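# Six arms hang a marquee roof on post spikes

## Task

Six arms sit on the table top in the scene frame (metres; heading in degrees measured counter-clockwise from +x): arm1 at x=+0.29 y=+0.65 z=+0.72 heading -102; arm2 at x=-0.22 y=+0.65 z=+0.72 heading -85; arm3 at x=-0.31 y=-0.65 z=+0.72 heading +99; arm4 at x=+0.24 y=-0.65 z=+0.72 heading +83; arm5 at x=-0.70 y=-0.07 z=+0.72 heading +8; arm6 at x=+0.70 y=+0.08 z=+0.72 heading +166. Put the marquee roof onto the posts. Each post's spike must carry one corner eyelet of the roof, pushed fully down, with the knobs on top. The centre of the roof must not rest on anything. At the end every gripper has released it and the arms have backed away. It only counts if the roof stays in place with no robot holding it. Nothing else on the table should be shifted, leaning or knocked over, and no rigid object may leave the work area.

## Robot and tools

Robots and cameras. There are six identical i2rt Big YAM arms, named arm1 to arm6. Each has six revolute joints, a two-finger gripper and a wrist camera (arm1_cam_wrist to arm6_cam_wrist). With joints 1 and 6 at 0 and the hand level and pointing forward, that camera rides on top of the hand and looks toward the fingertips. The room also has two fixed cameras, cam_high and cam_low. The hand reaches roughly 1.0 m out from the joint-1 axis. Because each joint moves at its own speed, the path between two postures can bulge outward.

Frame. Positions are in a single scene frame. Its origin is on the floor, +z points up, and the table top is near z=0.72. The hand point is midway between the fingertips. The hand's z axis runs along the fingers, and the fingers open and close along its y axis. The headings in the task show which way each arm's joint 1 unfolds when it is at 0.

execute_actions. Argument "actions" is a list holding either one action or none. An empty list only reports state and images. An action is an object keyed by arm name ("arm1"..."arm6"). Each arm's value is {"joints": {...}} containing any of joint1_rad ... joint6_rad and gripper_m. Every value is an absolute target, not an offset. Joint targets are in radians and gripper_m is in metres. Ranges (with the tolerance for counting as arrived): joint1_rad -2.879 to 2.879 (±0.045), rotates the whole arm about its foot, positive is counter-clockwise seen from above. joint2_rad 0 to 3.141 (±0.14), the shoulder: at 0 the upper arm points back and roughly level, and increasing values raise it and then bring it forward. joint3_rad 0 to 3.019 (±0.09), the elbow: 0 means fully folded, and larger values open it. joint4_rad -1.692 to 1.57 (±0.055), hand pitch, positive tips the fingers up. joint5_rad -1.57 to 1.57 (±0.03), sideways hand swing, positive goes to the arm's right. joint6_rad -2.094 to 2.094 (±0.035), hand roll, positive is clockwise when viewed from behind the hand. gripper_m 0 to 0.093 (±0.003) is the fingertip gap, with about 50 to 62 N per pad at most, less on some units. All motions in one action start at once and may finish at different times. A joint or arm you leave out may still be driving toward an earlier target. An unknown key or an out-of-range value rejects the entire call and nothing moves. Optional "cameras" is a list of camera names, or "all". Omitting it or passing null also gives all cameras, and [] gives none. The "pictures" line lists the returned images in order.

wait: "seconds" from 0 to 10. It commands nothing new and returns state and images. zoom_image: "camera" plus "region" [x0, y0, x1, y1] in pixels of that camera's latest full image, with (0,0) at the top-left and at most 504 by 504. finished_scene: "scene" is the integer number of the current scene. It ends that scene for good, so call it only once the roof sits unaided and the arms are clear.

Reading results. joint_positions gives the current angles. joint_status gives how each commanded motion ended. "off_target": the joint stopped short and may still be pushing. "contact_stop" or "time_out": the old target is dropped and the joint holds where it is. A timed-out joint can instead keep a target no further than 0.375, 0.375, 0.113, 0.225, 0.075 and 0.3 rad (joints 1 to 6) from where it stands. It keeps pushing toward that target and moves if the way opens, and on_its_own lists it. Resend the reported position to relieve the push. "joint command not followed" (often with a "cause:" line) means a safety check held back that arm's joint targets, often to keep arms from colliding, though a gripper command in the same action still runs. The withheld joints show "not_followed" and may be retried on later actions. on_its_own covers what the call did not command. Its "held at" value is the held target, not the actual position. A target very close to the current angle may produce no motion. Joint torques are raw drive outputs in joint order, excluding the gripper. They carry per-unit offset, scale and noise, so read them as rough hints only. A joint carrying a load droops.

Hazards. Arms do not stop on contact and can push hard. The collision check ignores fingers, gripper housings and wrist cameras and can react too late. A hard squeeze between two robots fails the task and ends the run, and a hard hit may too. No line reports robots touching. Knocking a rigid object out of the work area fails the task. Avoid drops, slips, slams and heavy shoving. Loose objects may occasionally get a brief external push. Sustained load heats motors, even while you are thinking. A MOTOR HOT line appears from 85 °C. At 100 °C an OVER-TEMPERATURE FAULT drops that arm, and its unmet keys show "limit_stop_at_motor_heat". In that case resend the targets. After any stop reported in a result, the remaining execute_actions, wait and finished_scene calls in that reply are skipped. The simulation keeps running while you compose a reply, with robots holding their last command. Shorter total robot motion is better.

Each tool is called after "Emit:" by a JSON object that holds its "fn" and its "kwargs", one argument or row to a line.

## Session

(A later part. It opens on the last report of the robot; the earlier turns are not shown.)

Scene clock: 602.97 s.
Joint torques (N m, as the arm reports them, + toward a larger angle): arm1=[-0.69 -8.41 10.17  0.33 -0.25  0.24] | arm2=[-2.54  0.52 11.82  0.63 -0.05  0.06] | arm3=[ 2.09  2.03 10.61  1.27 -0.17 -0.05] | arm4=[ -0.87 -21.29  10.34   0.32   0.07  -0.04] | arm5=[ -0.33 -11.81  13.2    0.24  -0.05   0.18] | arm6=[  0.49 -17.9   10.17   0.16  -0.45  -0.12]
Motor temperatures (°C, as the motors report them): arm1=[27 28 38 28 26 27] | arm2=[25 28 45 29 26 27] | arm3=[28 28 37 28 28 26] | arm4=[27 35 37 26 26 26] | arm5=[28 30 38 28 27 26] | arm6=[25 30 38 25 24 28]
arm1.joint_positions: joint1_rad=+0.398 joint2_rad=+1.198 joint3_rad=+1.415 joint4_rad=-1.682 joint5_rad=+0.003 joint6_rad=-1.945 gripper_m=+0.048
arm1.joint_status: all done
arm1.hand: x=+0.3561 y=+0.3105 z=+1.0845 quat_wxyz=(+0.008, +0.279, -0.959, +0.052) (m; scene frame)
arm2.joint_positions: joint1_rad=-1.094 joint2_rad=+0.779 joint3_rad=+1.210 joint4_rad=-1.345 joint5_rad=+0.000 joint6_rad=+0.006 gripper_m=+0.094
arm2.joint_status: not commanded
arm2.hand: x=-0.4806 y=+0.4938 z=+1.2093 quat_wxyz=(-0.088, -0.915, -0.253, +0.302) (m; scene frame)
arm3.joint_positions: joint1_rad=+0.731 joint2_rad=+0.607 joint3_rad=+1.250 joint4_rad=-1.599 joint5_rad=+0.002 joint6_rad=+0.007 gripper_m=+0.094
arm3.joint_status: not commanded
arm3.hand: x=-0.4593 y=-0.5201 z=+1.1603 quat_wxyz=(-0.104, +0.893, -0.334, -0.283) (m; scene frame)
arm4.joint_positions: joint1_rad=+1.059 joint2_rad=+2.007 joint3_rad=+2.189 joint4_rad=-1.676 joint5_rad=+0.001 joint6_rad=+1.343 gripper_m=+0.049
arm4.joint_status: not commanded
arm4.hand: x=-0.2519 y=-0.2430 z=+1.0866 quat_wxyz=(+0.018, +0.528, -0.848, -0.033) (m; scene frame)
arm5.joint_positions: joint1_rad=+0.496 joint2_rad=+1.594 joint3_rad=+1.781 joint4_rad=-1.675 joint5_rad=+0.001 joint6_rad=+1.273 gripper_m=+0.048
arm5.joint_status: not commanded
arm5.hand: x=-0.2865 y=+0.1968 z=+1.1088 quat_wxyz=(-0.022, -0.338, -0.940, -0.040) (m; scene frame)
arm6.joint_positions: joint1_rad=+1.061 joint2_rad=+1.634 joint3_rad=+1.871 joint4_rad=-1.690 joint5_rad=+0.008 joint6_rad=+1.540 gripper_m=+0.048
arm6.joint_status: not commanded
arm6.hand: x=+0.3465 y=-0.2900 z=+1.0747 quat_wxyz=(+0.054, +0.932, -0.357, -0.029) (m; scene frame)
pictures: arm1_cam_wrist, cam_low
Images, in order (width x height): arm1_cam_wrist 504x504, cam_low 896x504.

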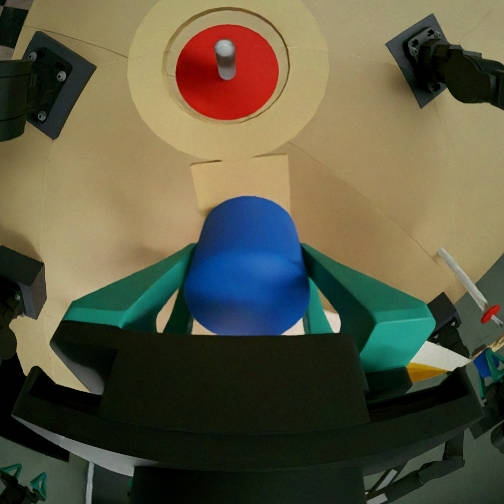

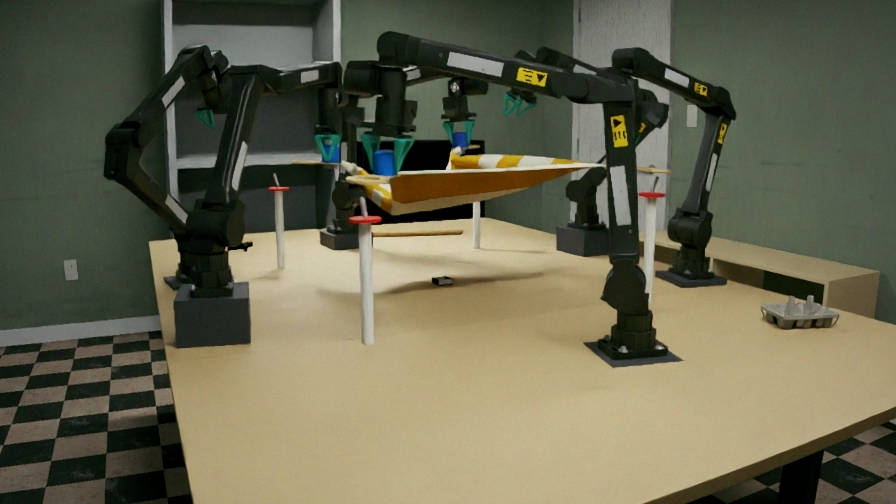

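Emit:
{"fn": "execute_actions", "kwargs": {
  "actions": [
    {"arm1": {"joints": {"joint2_rad": 1.25, "joint3_rad": 1.356}}}
  ],
  "cameras": ["arm1_cam_wrist", "cam_low", "cam_high"]
}}

Emit:
{"fn": "zoom_image", "kwargs": {
  "camera": "cam_low",
  "region": [560, 130, 720, 230]
}}

Emit:
{"fn": "zoom_image", "kwargs": {
  "camera": "cam_high",
  "region": [500, 260, 620, 350]
}}

Scene clock: 612.10 s.
Joint torques (N m, as the arm reports them, + toward a larger angle): arm1=[-0.9  -9.2   9.83  0.06 -0.27  0.24] | arm2=[-2.49  0.29 11.81  0.62 -0.05  0.07] | arm3=[ 2.12  2.03 10.61  1.31 -0.17 -0.04] | arm4=[ -0.7  -21.24  10.37   0.31   0.06  -0.04] | arm5=[ -0.28 -11.88  13.19   0.21  -0.05   0.18] | arm6=[  0.35 -18.14  10.15   0.17  -0.44  -0.12]
Motor temperatures (°C, as the motors report them): arm1=[27 28 38 28 26 27] | arm2=[25 28 45 29 26 27] | arm3=[28 28 37 28 28 26] | arm4=[27 35 38 26 26 26] | arm5=[28 30 38 28 27 26] | arm6=[25 30 38 25 24 28]
arm1.joint_positions: joint1_rad=+0.398 joint2_rad=+1.260 joint3_rad=+1.354 joint4_rad=-1.682 joint5_rad=+0.003 joint6_rad=-1.945 gripper_m=+0.048
arm1.joint_status: all done
arm1.hand: x=+0.3561 y=+0.3099 z=+1.0407 quat_wxyz=(+0.002, +0.280, -0.960, -0.009) (m; scene frame)
arm2.joint_positions: joint1_rad=-1.094 joint2_rad=+0.779 joint3_rad=+1.210 joint4_rad=-1.345 joint5_rad=+0.000 joint6_rad=+0.006 gripper_m=+0.094
arm2.joint_status: not commanded
arm2.hand: x=-0.4806 y=+0.4938 z=+1.2093 quat_wxyz=(-0.088, -0.915, -0.253, +0.302) (m; scene frame)
arm3.joint_positions: joint1_rad=+0.731 joint2_rad=+0.607 joint3_rad=+1.250 joint4_rad=-1.599 joint5_rad=+0.002 joint6_rad=+0.007 gripper_m=+0.094
arm3.joint_status: not commanded
arm3.hand: x=-0.4593 y=-0.5201 z=+1.1603 quat_wxyz=(-0.104, +0.893, -0.334, -0.283) (m; scene frame)
arm4.joint_positions: joint1_rad=+1.059 joint2_rad=+2.007 joint3_rad=+2.189 joint4_rad=-1.676 joint5_rad=+0.001 joint6_rad=+1.343 gripper_m=+0.049
arm4.joint_status: not commanded
arm4.hand: x=-0.2519 y=-0.2430 z=+1.0866 quat_wxyz=(+0.018, +0.528, -0.848, -0.033) (m; scene frame)
arm5.joint_positions: joint1_rad=+0.496 joint2_rad=+1.594 joint3_rad=+1.781 joint4_rad=-1.675 joint5_rad=+0.001 joint6_rad=+1.273 gripper_m=+0.048
arm5.joint_status: not commanded
arm5.hand: x=-0.2865 y=+0.1968 z=+1.1088 quat_wxyz=(-0.022, -0.338, -0.940, -0.040) (m; scene frame)
arm6.joint_positions: joint1_rad=+1.061 joint2_rad=+1.634 joint3_rad=+1.871 joint4_rad=-1.690 joint5_rad=+0.008 joint6_rad=+1.540 gripper_m=+0.048
arm6.joint_status: not commanded
arm6.hand: x=+0.3465 y=-0.2900 z=+1.0747 quat_wxyz=(+0.054, +0.932, -0.357, -0.029) (m; scene frame)
pictures: arm1_cam_wrist, cam_high, cam_low
Images, in order (width x height): arm1_cam_wrist 504x504, cam_high 896x504, cam_low 896x504.

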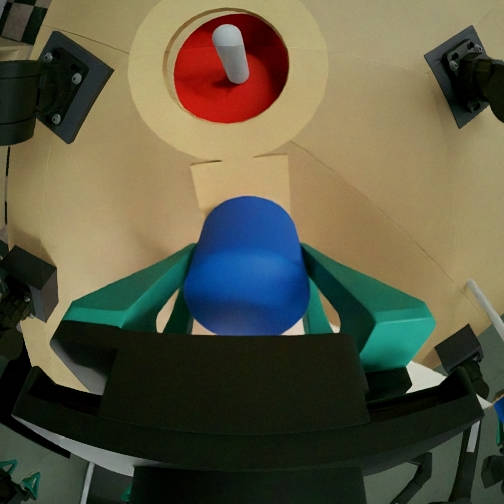

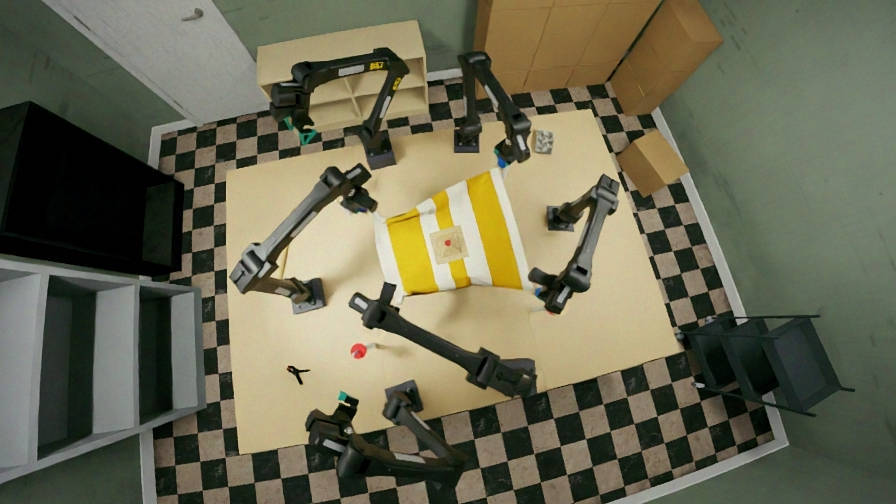

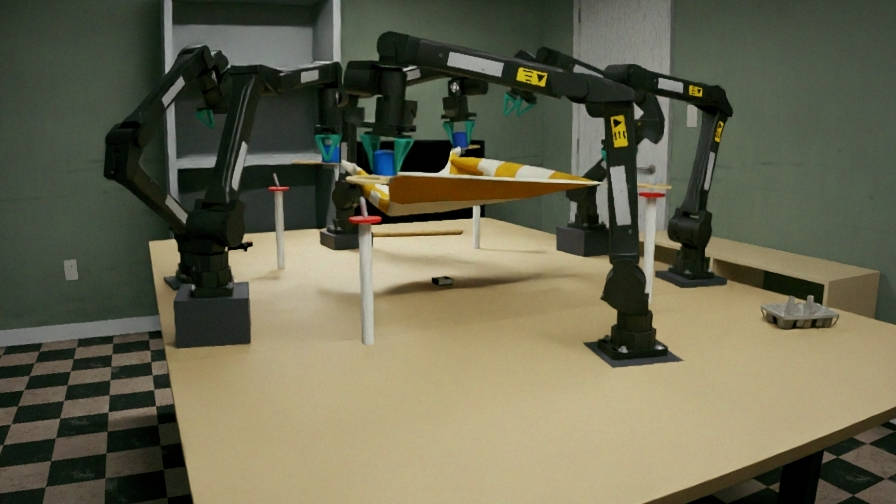

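Region (560, 130, 720, 230) of cam_low's 896x504 image, scaled by 3.150, with more detail than that image has; it fills the top 315 rows of this view, and the rest is white.

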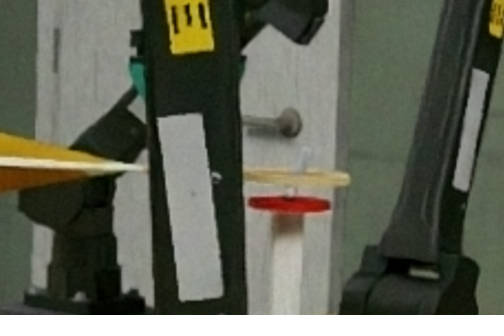

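Region (500, 260, 620, 350) of cam_high's 896x504 image, scaled by 4.200, with more detail than that image has; it fills the top 378 rows of this view, and the rest is white.

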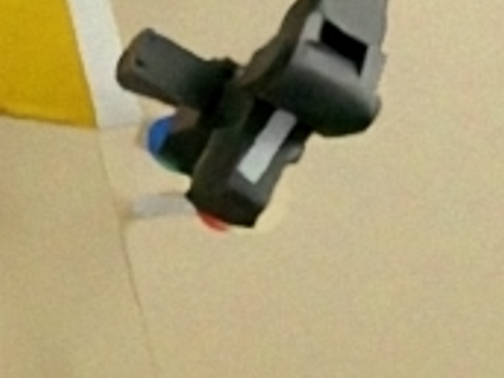

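Emit:
{"fn": "execute_actions", "kwargs": {
  "actions": [
    {"arm1": {"joints": {"joint1_rad": 0.36, "joint2_rad": 1.285, "joint3_rad": 1.342, "joint4_rad": -1.625}}, "arm6": {"joints": {"joint1_rad": 1.085, "joint2_rad": 1.675, "joint3_rad": 1.84}}, "arm5": {"joints": {"joint1_rad": 0.657, "joint2_rad": 1.55, "joint3_rad": 1.735, "joint6_rad": 1.452}}, "arm4": {"joints": {"joint1_rad": 1.198, "joint2_rad": 2.065, "joint3_rad": 2.31, "joint6_rad": 1.497}}}
  ],
  "cameras": ["arm1_cam_wrist", "arm2_cam_wrist", "arm3_cam_wrist", "cam_low"]
}}

Emit:
{"fn": "zoom_image", "kwargs": {
  "camera": "cam_low",
  "region": [250, 130, 450, 250]
}}

Scene clock: 631.97 s.
Joint torques (N m, as the arm reports them, + toward a larger angle): arm1=[-1.32 -7.58  9.45  0.38 -0.42  0.2 ] | arm2=[-2.61  0.41 11.81  0.63 -0.06  0.07] | arm3=[ 2.21  1.85 10.56  1.21 -0.2  -0.04] | arm4=[ -0.29 -22.08  11.44   0.33   0.03   0.24] | arm5=[  0.42 -13.49   8.82   0.13  -0.09   0.19] | arm6=[  0.82 -15.31  10.39  -0.03  -0.43  -0.12]
Motor temperatures (°C, as the motors report them): arm1=[27 28 37 28 26 27] | arm2=[25 28 45 29 26 27] | arm3=[28 28 38 28 28 26] | arm4=[27 35 38 26 26 26] | arm5=[28 30 38 28 27 26] | arm6=[25 30 38 25 24 28]
arm1.joint_positions: joint1_rad=+0.366 joint2_rad=+1.279 joint3_rad=+1.343 joint4_rad=-1.624 joint5_rad=+0.006 joint6_rad=-1.940 gripper_m=+0.048
arm1.joint_status: all done
arm1.hand: x=+0.3470 y=+0.2929 z=+1.0303 quat_wxyz=(+0.005, +0.262, -0.965, +0.005) (m; scene frame)
arm2.joint_positions: joint1_rad=-1.094 joint2_rad=+0.779 joint3_rad=+1.210 joint4_rad=-1.345 joint5_rad=+0.000 joint6_rad=+0.006 gripper_m=+0.094
arm2.joint_status: not commanded
arm2.hand: x=-0.4806 y=+0.4938 z=+1.2093 quat_wxyz=(-0.088, -0.915, -0.253, +0.302) (m; scene frame)
arm3.joint_positions: joint1_rad=+0.731 joint2_rad=+0.607 joint3_rad=+1.250 joint4_rad=-1.599 joint5_rad=+0.002 joint6_rad=+0.007 gripper_m=+0.094
arm3.joint_status: not commanded
arm3.hand: x=-0.4593 y=-0.5201 z=+1.1603 quat_wxyz=(-0.104, +0.893, -0.334, -0.283) (m; scene frame)
arm4.joint_positions: joint1_rad=+1.189 joint2_rad=+2.073 joint3_rad=+2.242 joint4_rad=-1.680 joint5_rad=+0.002 joint6_rad=+1.480 gripper_m=+0.049
arm4.joint_status: all done
arm4.hand: x=-0.3146 y=-0.3016 z=+1.0673 quat_wxyz=(+0.018, +0.525, -0.851, -0.024) (m; scene frame)
arm5.joint_positions: joint1_rad=+0.661 joint2_rad=+1.583 joint3_rad=+1.732 joint4_rad=-1.675 joint5_rad=+0.003 joint6_rad=+1.434 gripper_m=+0.048
arm5.joint_status: all done
arm5.hand: x=-0.3448 y=+0.2532 z=+1.0957 quat_wxyz=(-0.008, -0.336, -0.941, -0.026) (m; scene frame)
arm6.joint_positions: joint1_rad=+1.068 joint2_rad=+1.669 joint3_rad=+1.831 joint4_rad=-1.690 joint5_rad=+0.008 joint6_rad=+1.540 gripper_m=+0.048
arm6.joint_status: all done
arm6.hand: x=+0.3486 y=-0.2925 z=+1.0420 quat_wxyz=(+0.020, +0.935, -0.354, -0.015) (m; scene frame)
pictures: arm1_cam_wrist, arm2_cam_wrist, arm3_cam_wrist, cam_low
Images, in order (width x height): arm1_cam_wrist 504x504, arm2_cam_wrist 504x504, arm3_cam_wrist 504x504, cam_low 896x504.

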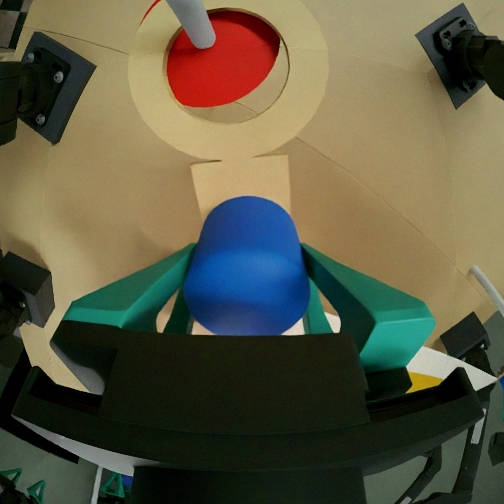

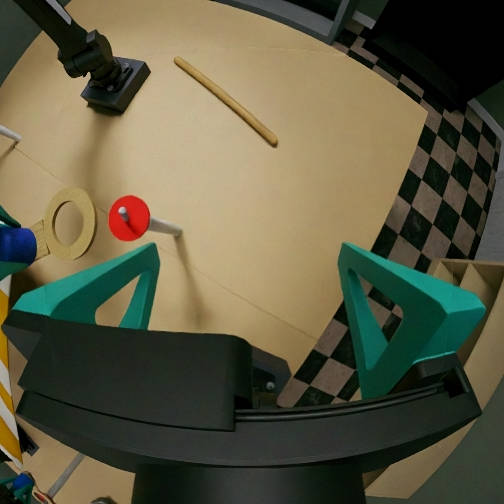

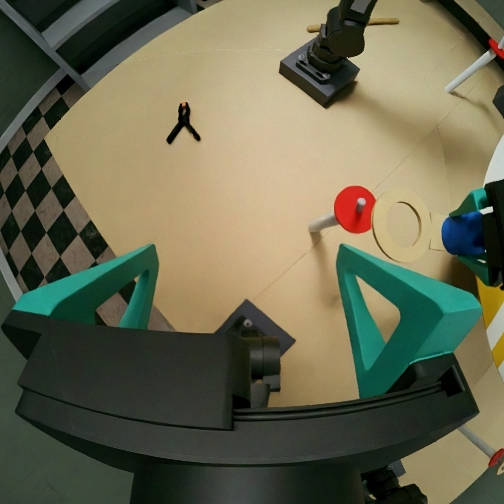

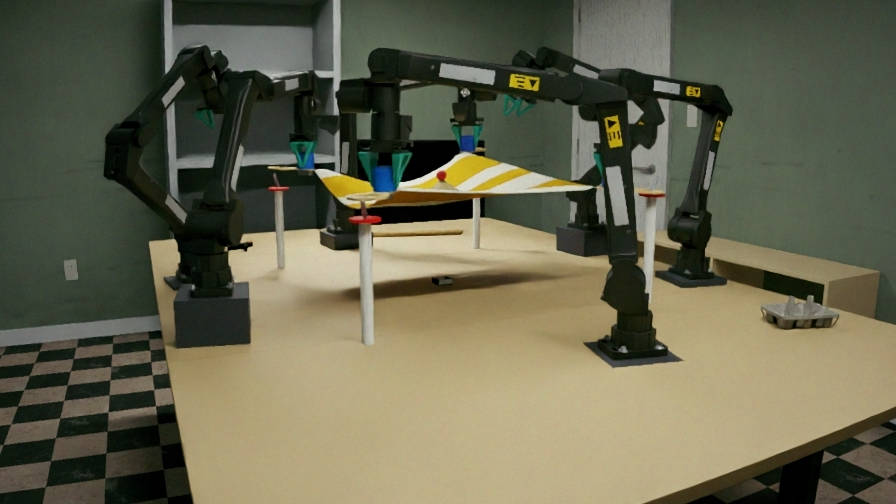

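Region (250, 130, 450, 250) of cam_low's 896x504 image, scaled by 2.520, with more detail than that image has; it fills the top 302 rows of this view, and the rest is white.

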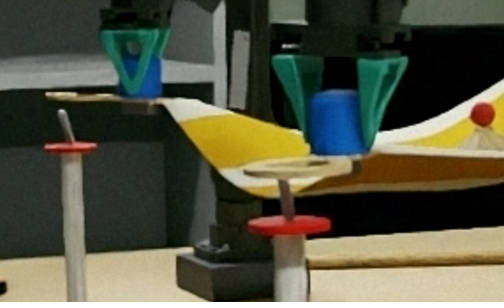

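Emit:
{"fn": "execute_actions", "kwargs": {
  "actions": []
}}

Scene clock: 653.47 s.
Joint torques (N m, as the arm reports them, + toward a larger angle): arm1=[-1.38 -7.8   9.47  0.4  -0.41  0.21] | arm2=[-2.58  0.38 11.84  0.68 -0.05  0.08] | arm3=[ 2.12  1.99 10.63  1.22 -0.19 -0.04] | arm4=[ -0.55 -22.19  11.44   0.41   0.03   0.25] | arm5=[  0.21 -13.41   8.86   0.15  -0.09   0.19] | arm6=[  0.47 -15.29  10.23   0.    -0.43  -0.12]
Motor temperatures (°C, as the motors report them): arm1=[27 28 37 28 27 27] | arm2=[25 27 45 29 26 27] | arm3=[28 28 38 28 28 26] | arm4=[27 36 40 26 26 26] | arm5=[28 31 36 28 27 26] | arm6=[25 30 38 25 25 28]
arm1.joint_positions: joint1_rad=+0.366 joint2_rad=+1.279 joint3_rad=+1.343 joint4_rad=-1.624 joint5_rad=+0.006 joint6_rad=-1.940 gripper_m=+0.048
arm1.joint_status: all done
arm1.hand: x=+0.3470 y=+0.2929 z=+1.0303 quat_wxyz=(+0.005, +0.262, -0.965, +0.005) (m; scene frame)
arm2.joint_positions: joint1_rad=-1.094 joint2_rad=+0.779 joint3_rad=+1.210 joint4_rad=-1.345 joint5_rad=+0.000 joint6_rad=+0.006 gripper_m=+0.094
arm2.joint_status: not commanded
arm2.hand: x=-0.4806 y=+0.4938 z=+1.2093 quat_wxyz=(-0.088, -0.915, -0.253, +0.302) (m; scene frame)
arm3.joint_positions: joint1_rad=+0.731 joint2_rad=+0.607 joint3_rad=+1.250 joint4_rad=-1.599 joint5_rad=+0.002 joint6_rad=+0.007 gripper_m=+0.094
arm3.joint_status: not commanded
arm3.hand: x=-0.4593 y=-0.5201 z=+1.1603 quat_wxyz=(-0.104, +0.893, -0.334, -0.283) (m; scene frame)
arm4.joint_positions: joint1_rad=+1.189 joint2_rad=+2.073 joint3_rad=+2.242 joint4_rad=-1.680 joint5_rad=+0.002 joint6_rad=+1.480 gripper_m=+0.049
arm4.joint_status: all done
arm4.hand: x=-0.3146 y=-0.3016 z=+1.0673 quat_wxyz=(+0.018, +0.525, -0.851, -0.024) (m; scene frame)
arm5.joint_positions: joint1_rad=+0.661 joint2_rad=+1.583 joint3_rad=+1.732 joint4_rad=-1.675 joint5_rad=+0.003 joint6_rad=+1.434 gripper_m=+0.048
arm5.joint_status: all done
arm5.hand: x=-0.3448 y=+0.2532 z=+1.0957 quat_wxyz=(-0.008, -0.336, -0.941, -0.026) (m; scene frame)
arm6.joint_positions: joint1_rad=+1.068 joint2_rad=+1.669 joint3_rad=+1.831 joint4_rad=-1.690 joint5_rad=+0.008 joint6_rad=+1.540 gripper_m=+0.048
arm6.joint_status: all done
arm6.hand: x=+0.3486 y=-0.2925 z=+1.0420 quat_wxyz=(+0.020, +0.935, -0.354, -0.015) (m; scene frame)
pictures: arm1_cam_wrist, arm2_cam_wrist, arm3_cam_wrist, arm4_cam_wrist, arm5_cam_wrist, arm6_cam_wrist, cam_high, cam_low
Images, in order (width x height): arm1_cam_wrist 504x504, arm2_cam_wrist 504x504, arm3_cam_wrist 504x504, arm4_cam_wrist 504x504, arm5_cam_wrist 504x504, arm6_cam_wrist 504x504, cam_high 896x504, cam_low 896x504.

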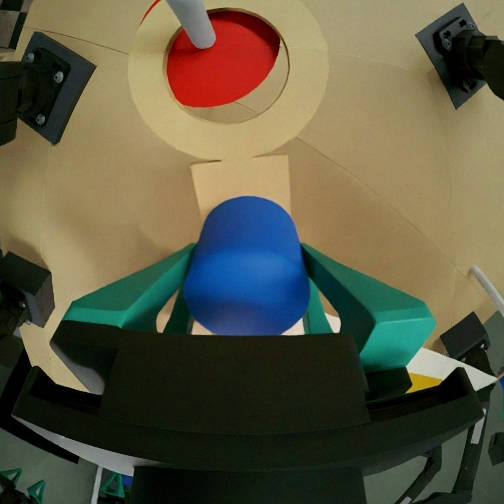

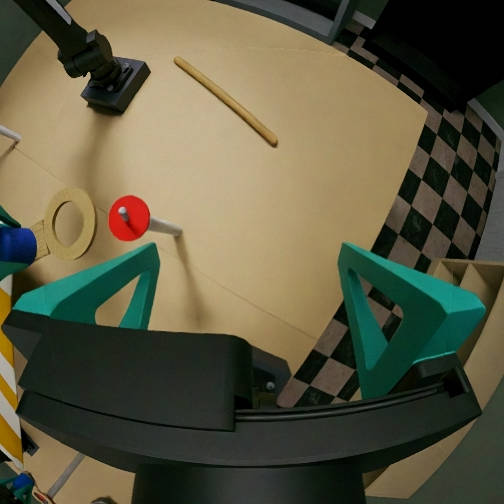

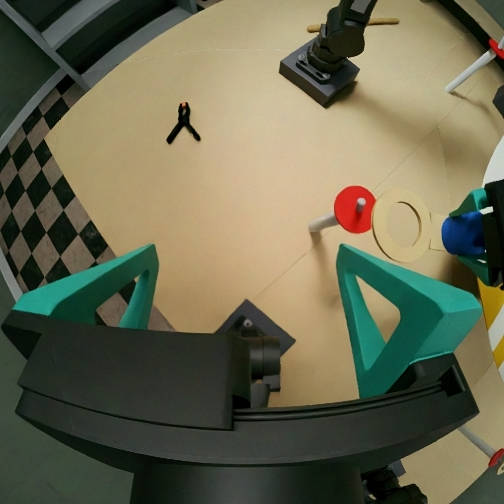

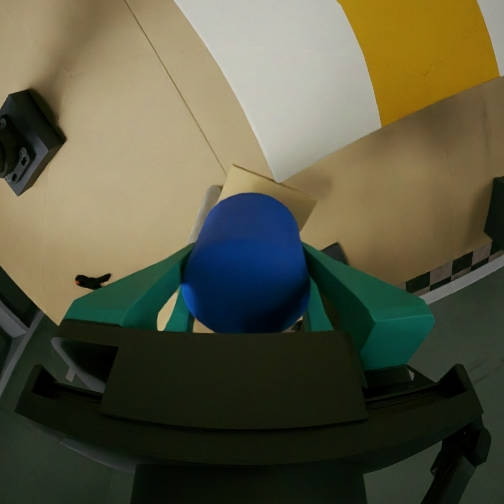

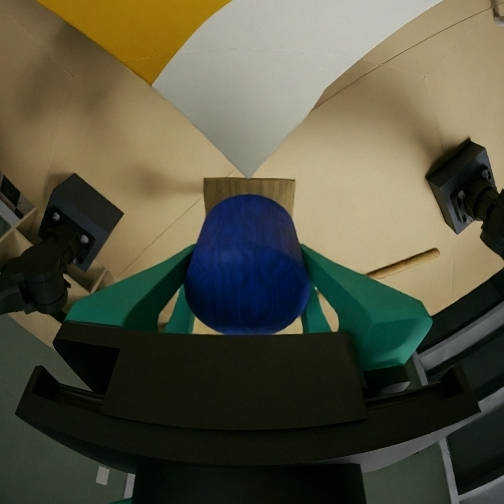

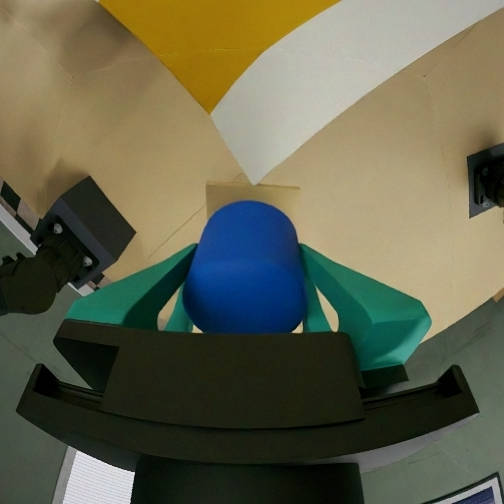

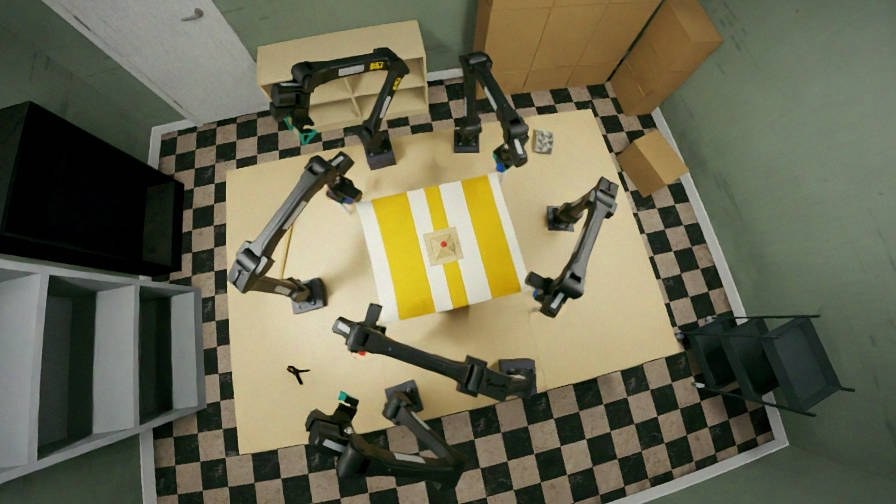

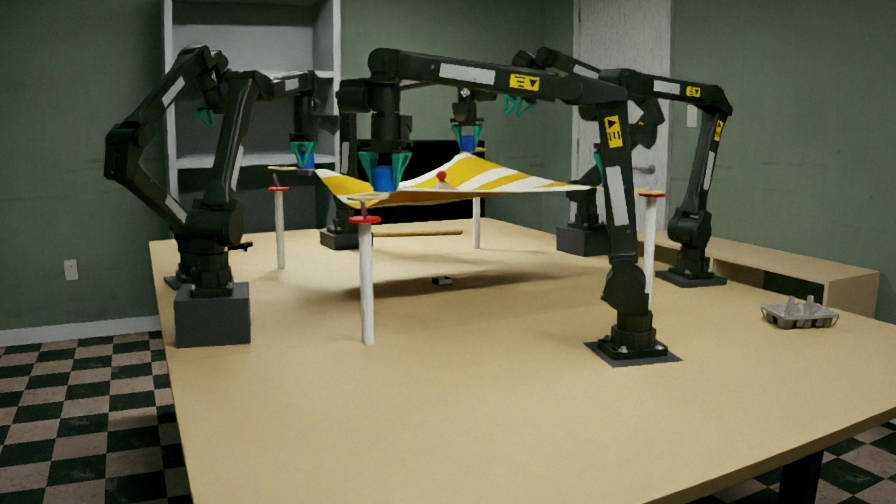

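Emit:
{"fn": "zoom_image", "kwargs": {
  "camera": "cam_low",
  "region": [250, 130, 450, 250]
}}

Region (250, 130, 450, 250) of cam_low's 896x504 image, scaled by 2.520, with more detail than that image has; it fills the top 302 rows of this view, and the rest is white.

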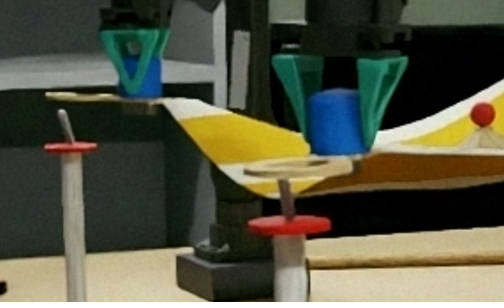

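Emit:
{"fn": "execute_actions", "kwargs": {
  "actions": [
    {"arm6":{"joints":{"joint2_rad":1.70,"joint3_rad":1.80}},"arm4":{"joints":{"joint1_rad":1.245,"joint3_rad":2.345,"joint6_rad":1.545}},"arm5":{"joints":{"joint1_rad":0.725,"joint6_rad":1.51}}}
  ],
  "cameras": ["arm2_cam_wrist","arm3_cam_wrist","cam_low","arm1_cam_wrist"]
}}

Emit:
{"fn": "zoom_image", "kwargs": {
  "camera": "cam_low",
  "region": [250, 130, 450, 250]
}}

Scene clock: 688.00 s.
Joint torques (N m, as the arm reports them, + toward a larger angle): arm1=[-1.24 -7.61  9.48  0.42 -0.59  0.17] | arm2=[-2.51  0.16 11.85  0.65 -0.06  0.06] | arm3=[ 2.08  1.91 10.61  1.27 -0.17 -0.04] | arm4=[  0.12 -22.1   11.44   0.41  -0.24   0.27] | arm5=[  1.64 -13.4    8.85   0.13  -0.29   0.19] | arm6=[  0.69 -15.42  10.07  -0.1   -0.44  -0.09]
Motor temperatures (°C, as the motors report them): arm1=[27 27 37 28 27 27] | arm2=[25 27 46 29 26 27] | arm3=[28 28 39 28 28 26] | arm4=[27 36 41 26 26 26] | arm5=[28 31 35 28 27 26] | arm6=[25 30 38 25 25 28]
arm1.joint_positions: joint1_rad=+0.365 joint2_rad=+1.279 joint3_rad=+1.343 joint4_rad=-1.624 joint5_rad=+0.010 joint6_rad=-1.938 gripper_m=+0.048
arm1.joint_status: not commanded
arm1.hand: x=+0.3458 y=+0.2928 z=+1.0303 quat_wxyz=(+0.007, +0.260, -0.966, +0.005) (m; scene frame)
arm2.joint_positions: joint1_rad=-1.094 joint2_rad=+0.779 joint3_rad=+1.210 joint4_rad=-1.345 joint5_rad=+0.000 joint6_rad=+0.006 gripper_m=+0.094
arm2.joint_status: not commanded
arm2.hand: x=-0.4806 y=+0.4938 z=+1.2093 quat_wxyz=(-0.088, -0.915, -0.253, +0.302) (m; scene frame)
arm3.joint_positions: joint1_rad=+0.731 joint2_rad=+0.607 joint3_rad=+1.250 joint4_rad=-1.599 joint5_rad=+0.002 joint6_rad=+0.007 gripper_m=+0.094
arm3.joint_status: not commanded
arm3.hand: x=-0.4593 y=-0.5201 z=+1.1603 quat_wxyz=(-0.104, +0.893, -0.334, -0.283) (m; scene frame)
arm4.joint_positions: joint1_rad=+1.231 joint2_rad=+2.073 joint3_rad=+2.276 joint4_rad=-1.680 joint5_rad=+0.008 joint6_rad=+1.525 gripper_m=+0.049
arm4.joint_status: all done
arm4.hand: x=-0.3332 y=-0.3212 z=+1.0811 quat_wxyz=(+0.025, +0.523, -0.851, -0.040) (m; scene frame)
arm5.joint_positions: joint1_rad=+0.714 joint2_rad=+1.583 joint3_rad=+1.732 joint4_rad=-1.675 joint5_rad=+0.008 joint6_rad=+1.492 gripper_m=+0.048
arm5.joint_status: all done
arm5.hand: x=-0.3620 y=+0.2708 z=+1.0961 quat_wxyz=(-0.009, -0.338, -0.941, -0.026) (m; scene frame)
arm6.joint_positions: joint1_rad=+1.068 joint2_rad=+1.692 joint3_rad=+1.793 joint4_rad=-1.690 joint5_rad=+0.008 joint6_rad=+1.540 gripper_m=+0.048
arm6.joint_status: all done
arm6.hand: x=+0.3507 y=-0.2900 z=+1.0163 quat_wxyz=(-0.008, +0.935, -0.354, -0.003) (m; scene frame)
pictures: arm1_cam_wrist, arm2_cam_wrist, arm3_cam_wrist, cam_low
Images, in order (width x height): arm1_cam_wrist 504x504, arm2_cam_wrist 504x504, arm3_cam_wrist 504x504, cam_low 896x504.

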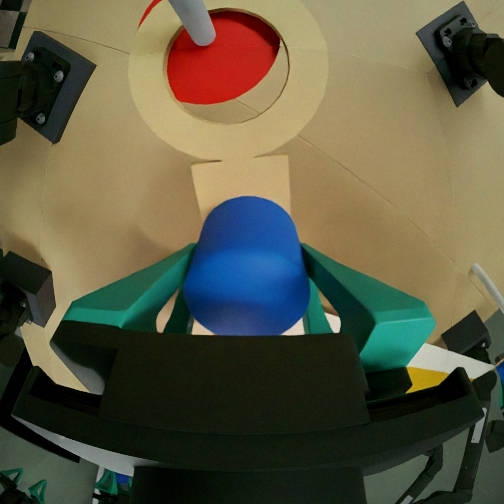

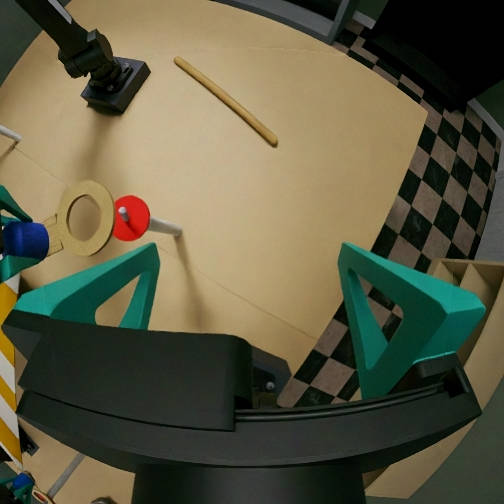

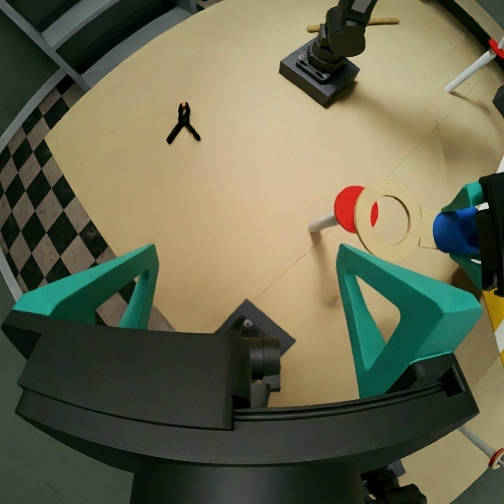

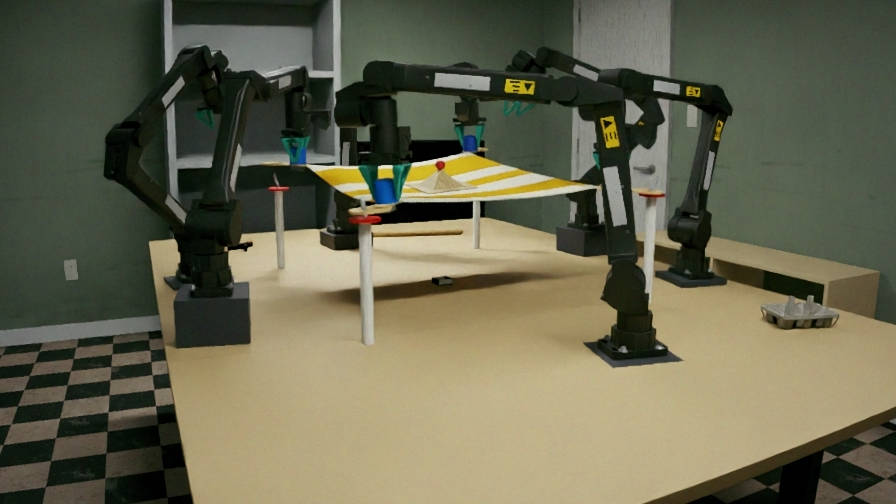

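Region (250, 130, 450, 250) of cam_low's 896x504 image, scaled by 2.520, with more detail than that image has; it fills the top 302 rows of this view, and the rest is white.

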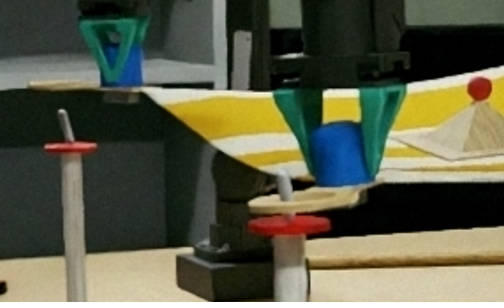

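Emit:
{"fn": "zoom_image", "kwargs": {
  "camera": "arm3_cam_wrist",
  "region": [300, 150, 500, 300]
}}

Emit:
{"fn": "zoom_image", "kwargs": {
  "camera": "arm2_cam_wrist",
  "region": [0, 150, 200, 300]
}}

Region (300, 150, 500, 300) of arm3_cam_wrist's 504x504 image, scaled by 2.520, with more detail than that image has; it fills the top 378 rows of this view, and the rest is white.

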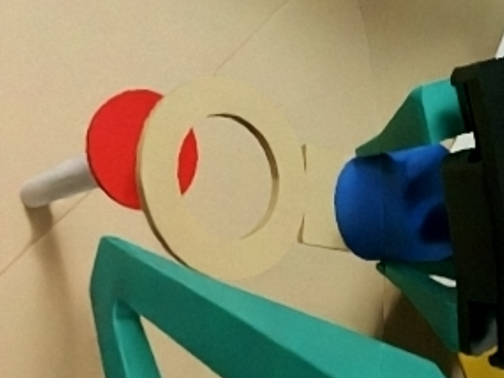

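Region (0, 150, 200, 300) of arm2_cam_wrist's 504x504 image, scaled by 2.520, with more detail than that image has; it fills the top 378 rows of this view, and the rest is white.

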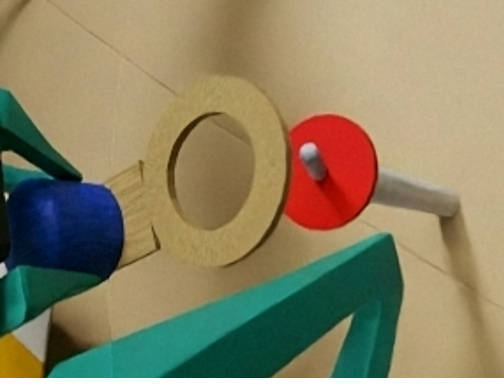

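Emit:
{"fn": "execute_actions", "kwargs": {
  "actions": [
    {"arm6":{"joints":{"joint1_rad":1.032,"joint2_rad":1.722,"joint6_rad":1.50}},"arm4":{"joints":{"joint1_rad":1.258,"joint2_rad":2.12,"joint3_rad":2.45,"joint6_rad":1.56}}}
  ],
  "cameras": ["arm3_cam_wrist","cam_low"]
}}

Emit:
{"fn": "zoom_image", "kwargs": {
  "camera": "cam_low",
  "region": [250, 130, 450, 250]
}}

Emit:
{"fn": "zoom_image", "kwargs": {
  "camera": "arm3_cam_wrist",
  "region": [300, 130, 500, 280]
}}

Scene clock: 755.10 s.
Joint torques (N m, as the arm reports them, + toward a larger angle): arm1=[-1.18 -7.86  9.51  0.38 -0.64  0.19] | arm2=[-2.61  0.34 11.83  0.69 -0.05  0.08] | arm3=[ 2.15  2.21 10.61  1.25 -0.18 -0.05] | arm4=[  1.38 -22.18  12.13   0.57  -0.3    0.23] | arm5=[  1.67 -13.44   8.85   0.14  -0.29   0.2 ] | arm6=[ -2.16 -15.26  10.09  -0.07   0.18  -0.23]
Motor temperatures (°C, as the motors report them): arm1=[27 27 38 28 27 27] | arm2=[25 27 46 29 26 27] | arm3=[28 28 39 28 28 26] | arm4=[27 37 42 26 26 26] | arm5=[28 32 36 28 27 26] | arm6=[25 30 38 25 25 28]
arm1.joint_positions: joint1_rad=+0.363 joint2_rad=+1.279 joint3_rad=+1.343 joint4_rad=-1.624 joint5_rad=+0.012 joint6_rad=-1.937 gripper_m=+0.048
arm1.joint_status: not commanded
arm1.hand: x=+0.3450 y=+0.2926 z=+1.0303 quat_wxyz=(+0.008, +0.259, -0.966, +0.005) (m; scene frame)
arm2.joint_positions: joint1_rad=-1.094 joint2_rad=+0.779 joint3_rad=+1.210 joint4_rad=-1.345 joint5_rad=+0.000 joint6_rad=+0.006 gripper_m=+0.094
arm2.joint_status: not commanded
arm2.hand: x=-0.4806 y=+0.4938 z=+1.2093 quat_wxyz=(-0.088, -0.915, -0.253, +0.302) (m; scene frame)
arm3.joint_positions: joint1_rad=+0.731 joint2_rad=+0.607 joint3_rad=+1.250 joint4_rad=-1.599 joint5_rad=+0.002 joint6_rad=+0.007 gripper_m=+0.094
arm3.joint_status: not commanded
arm3.hand: x=-0.4593 y=-0.5201 z=+1.1603 quat_wxyz=(-0.104, +0.893, -0.334, -0.283) (m; scene frame)
arm4.joint_positions: joint1_rad=+1.231 joint2_rad=+2.122 joint3_rad=+2.371 joint4_rad=-1.684 joint5_rad=+0.010 joint6_rad=+1.544 gripper_m=+0.049
arm4.joint_status: all done
arm4.hand: x=-0.3510 y=-0.3108 z=+1.0877 quat_wxyz=(+0.035, +0.514, -0.855, -0.059) (m; scene frame)
arm5.joint_positions: joint1_rad=+0.714 joint2_rad=+1.583 joint3_rad=+1.732 joint4_rad=-1.675 joint5_rad=+0.008 joint6_rad=+1.492 gripper_m=+0.048
arm5.joint_status: not commanded
arm5.hand: x=-0.3620 y=+0.2708 z=+1.0961 quat_wxyz=(-0.009, -0.338, -0.941, -0.026) (m; scene frame)
arm6.joint_positions: joint1_rad=+1.041 joint2_rad=+1.710 joint3_rad=+1.793 joint4_rad=-1.690 joint5_rad=-0.005 joint6_rad=+1.513 gripper_m=+0.048
arm6.joint_status: all done
arm6.hand: x=+0.3405 y=-0.2840 z=+1.0075 quat_wxyz=(-0.014, +0.935, -0.354, +0.007) (m; scene frame)
pictures: arm3_cam_wrist, cam_low
Images, in order (width x height): arm3_cam_wrist 504x504, cam_low 896x504.

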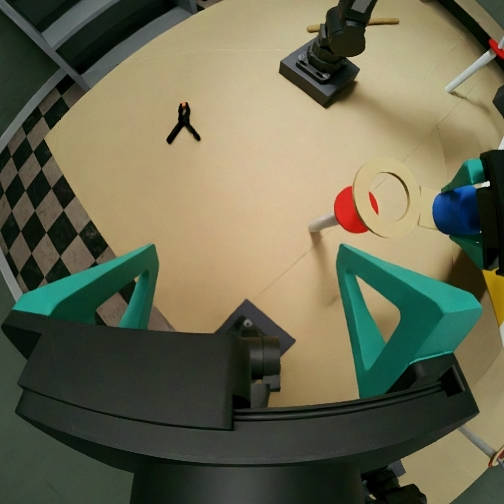

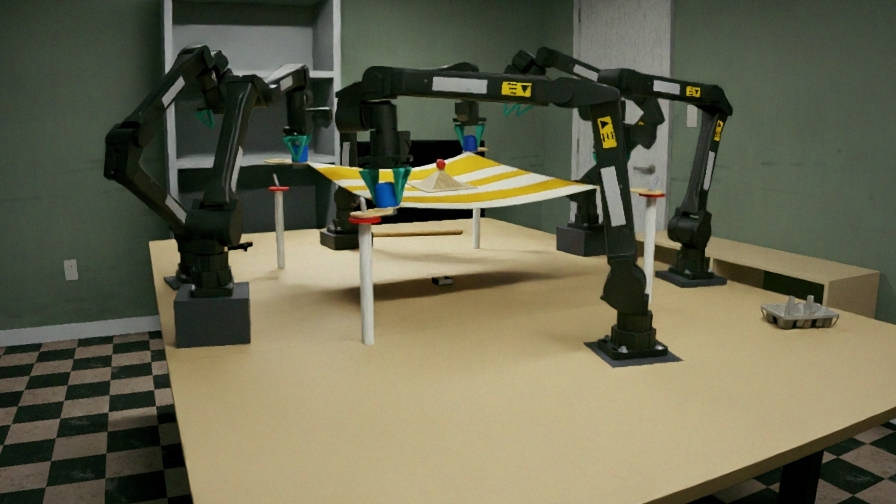

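Region (250, 130, 450, 250) of cam_low's 896x504 image, scaled by 2.520, with more detail than that image has; it fills the top 302 rows of this view, and the rest is white.

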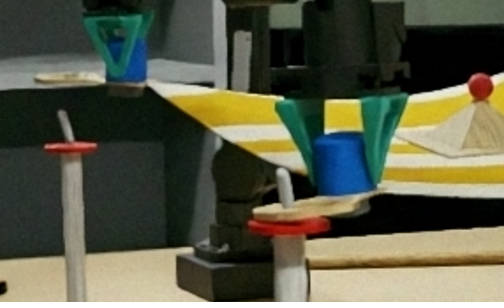

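Region (300, 130, 500, 280) of arm3_cam_wrist's 504x504 image, scaled by 2.520, with more detail than that image has; it fills the top 378 rows of this view, and the rest is white.

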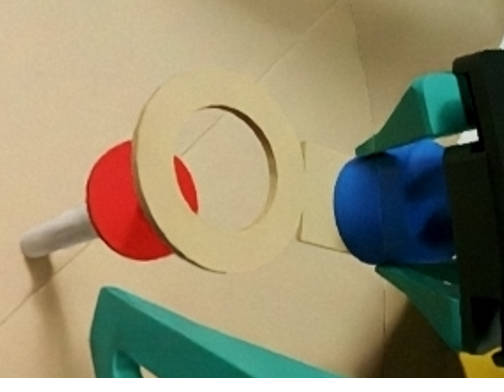

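Emit:
{"fn": "execute_actions", "kwargs": {
  "actions": [
    {"arm4":{"joints":{"joint1_rad":1.272,"joint2_rad":2.16,"joint3_rad":2.36}}}
  ],
  "cameras": ["arm3_cam_wrist","cam_low"]
}}

Emit:
{"fn": "zoom_image", "kwargs": {
  "camera": "cam_low",
  "region": [250, 130, 450, 250]
}}

Emit:
{"fn": "zoom_image", "kwargs": {
  "camera": "arm3_cam_wrist",
  "region": [300, 130, 500, 280]
}}

Scene clock: 769.50 s.
Joint torques (N m, as the arm reports them, + toward a larger angle): arm1=[-1.39 -7.63  9.46  0.45 -0.68  0.18] | arm2=[-2.57  0.38 11.82  0.68 -0.06  0.06] | arm3=[ 1.76  2.08 10.59  1.32 -0.21 -0.04] | arm4=[  2.05 -23.57   7.74   0.51  -0.36   0.24] | arm5=[  1.62 -13.38   8.86   0.14  -0.29   0.19] | arm6=[ -1.96 -15.84  10.15  -0.11   0.17  -0.23]
Motor temperatures (°C, as the motors report them): arm1=[27 27 38 28 27 27] | arm2=[25 27 47 29 26 27] | arm3=[28 28 40 28 28 26] | arm4=[27 37 43 26 26 26] | arm5=[28 32 36 28 27 26] | arm6=[25 30 38 25 25 28]
arm1.joint_positions: joint1_rad=+0.363 joint2_rad=+1.279 joint3_rad=+1.343 joint4_rad=-1.624 joint5_rad=+0.012 joint6_rad=-1.937 gripper_m=+0.048
arm1.joint_status: not commanded
arm1.hand: x=+0.3448 y=+0.2926 z=+1.0303 quat_wxyz=(+0.008, +0.259, -0.966, +0.005) (m; scene frame)
arm2.joint_positions: joint1_rad=-1.094 joint2_rad=+0.779 joint3_rad=+1.210 joint4_rad=-1.345 joint5_rad=+0.000 joint6_rad=+0.006 gripper_m=+0.094
arm2.joint_status: not commanded
arm2.hand: x=-0.4806 y=+0.4938 z=+1.2093 quat_wxyz=(-0.088, -0.915, -0.253, +0.302) (m; scene frame)
arm3.joint_positions: joint1_rad=+0.731 joint2_rad=+0.607 joint3_rad=+1.250 joint4_rad=-1.599 joint5_rad=+0.002 joint6_rad=+0.007 gripper_m=+0.094
arm3.joint_status: not commanded
arm3.hand: x=-0.4593 y=-0.5201 z=+1.1603 quat_wxyz=(-0.104, +0.893, -0.334, -0.283) (m; scene frame)
arm4.joint_positions: joint1_rad=+1.237 joint2_rad=+2.169 joint3_rad=+2.348 joint4_rad=-1.684 joint5_rad=+0.011 joint6_rad=+1.544 gripper_m=+0.049
arm4.joint_status: all done
arm4.hand: x=-0.3547 y=-0.3138 z=+1.0469 quat_wxyz=(+0.017, +0.518, -0.855, -0.028) (m; scene frame)
arm5.joint_positions: joint1_rad=+0.714 joint2_rad=+1.583 joint3_rad=+1.732 joint4_rad=-1.675 joint5_rad=+0.008 joint6_rad=+1.493 gripper_m=+0.048
arm5.joint_status: not commanded
arm5.hand: x=-0.3620 y=+0.2708 z=+1.0961 quat_wxyz=(-0.009, -0.339, -0.941, -0.026) (m; scene frame)
arm6.joint_positions: joint1_rad=+1.041 joint2_rad=+1.710 joint3_rad=+1.793 joint4_rad=-1.690 joint5_rad=-0.005 joint6_rad=+1.513 gripper_m=+0.048
arm6.joint_status: not commanded
arm6.hand: x=+0.3405 y=-0.2840 z=+1.0075 quat_wxyz=(-0.014, +0.935, -0.354, +0.007) (m; scene frame)
pictures: arm3_cam_wrist, cam_low
Images, in order (width x height): arm3_cam_wrist 504x504, cam_low 896x504.

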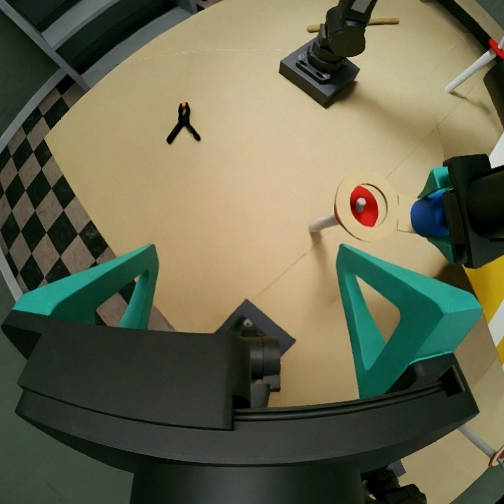

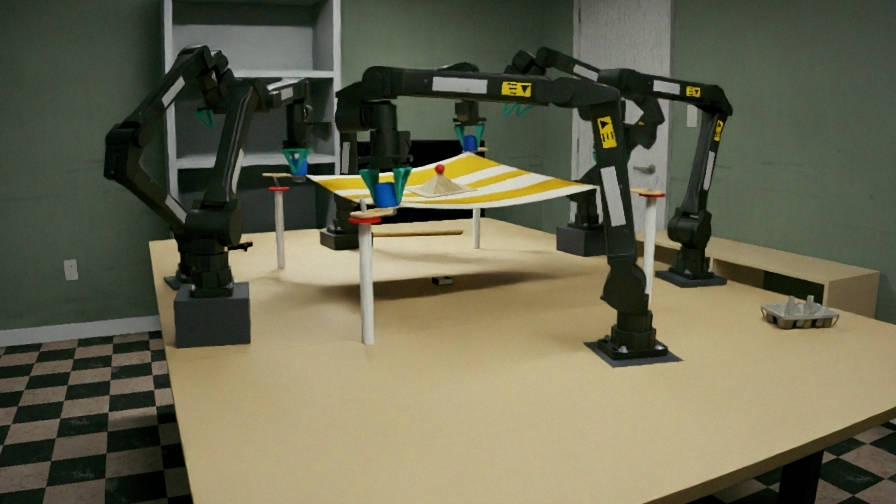

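Region (250, 130, 450, 250) of cam_low's 896x504 image, scaled by 2.520, with more detail than that image has; it fills the top 302 rows of this view, and the rest is white.

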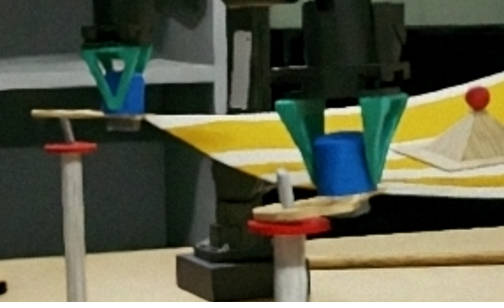

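Region (300, 130, 500, 280) of arm3_cam_wrist's 504x504 image, scaled by 2.520, with more detail than that image has; it fills the top 378 rows of this view, and the rest is white.

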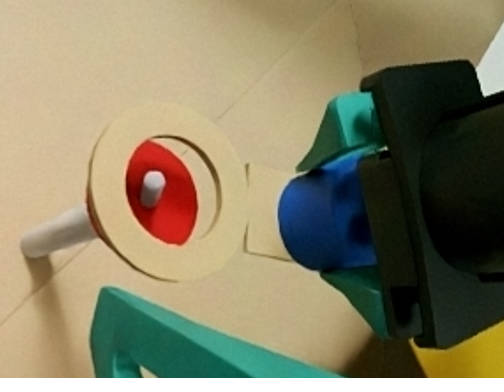

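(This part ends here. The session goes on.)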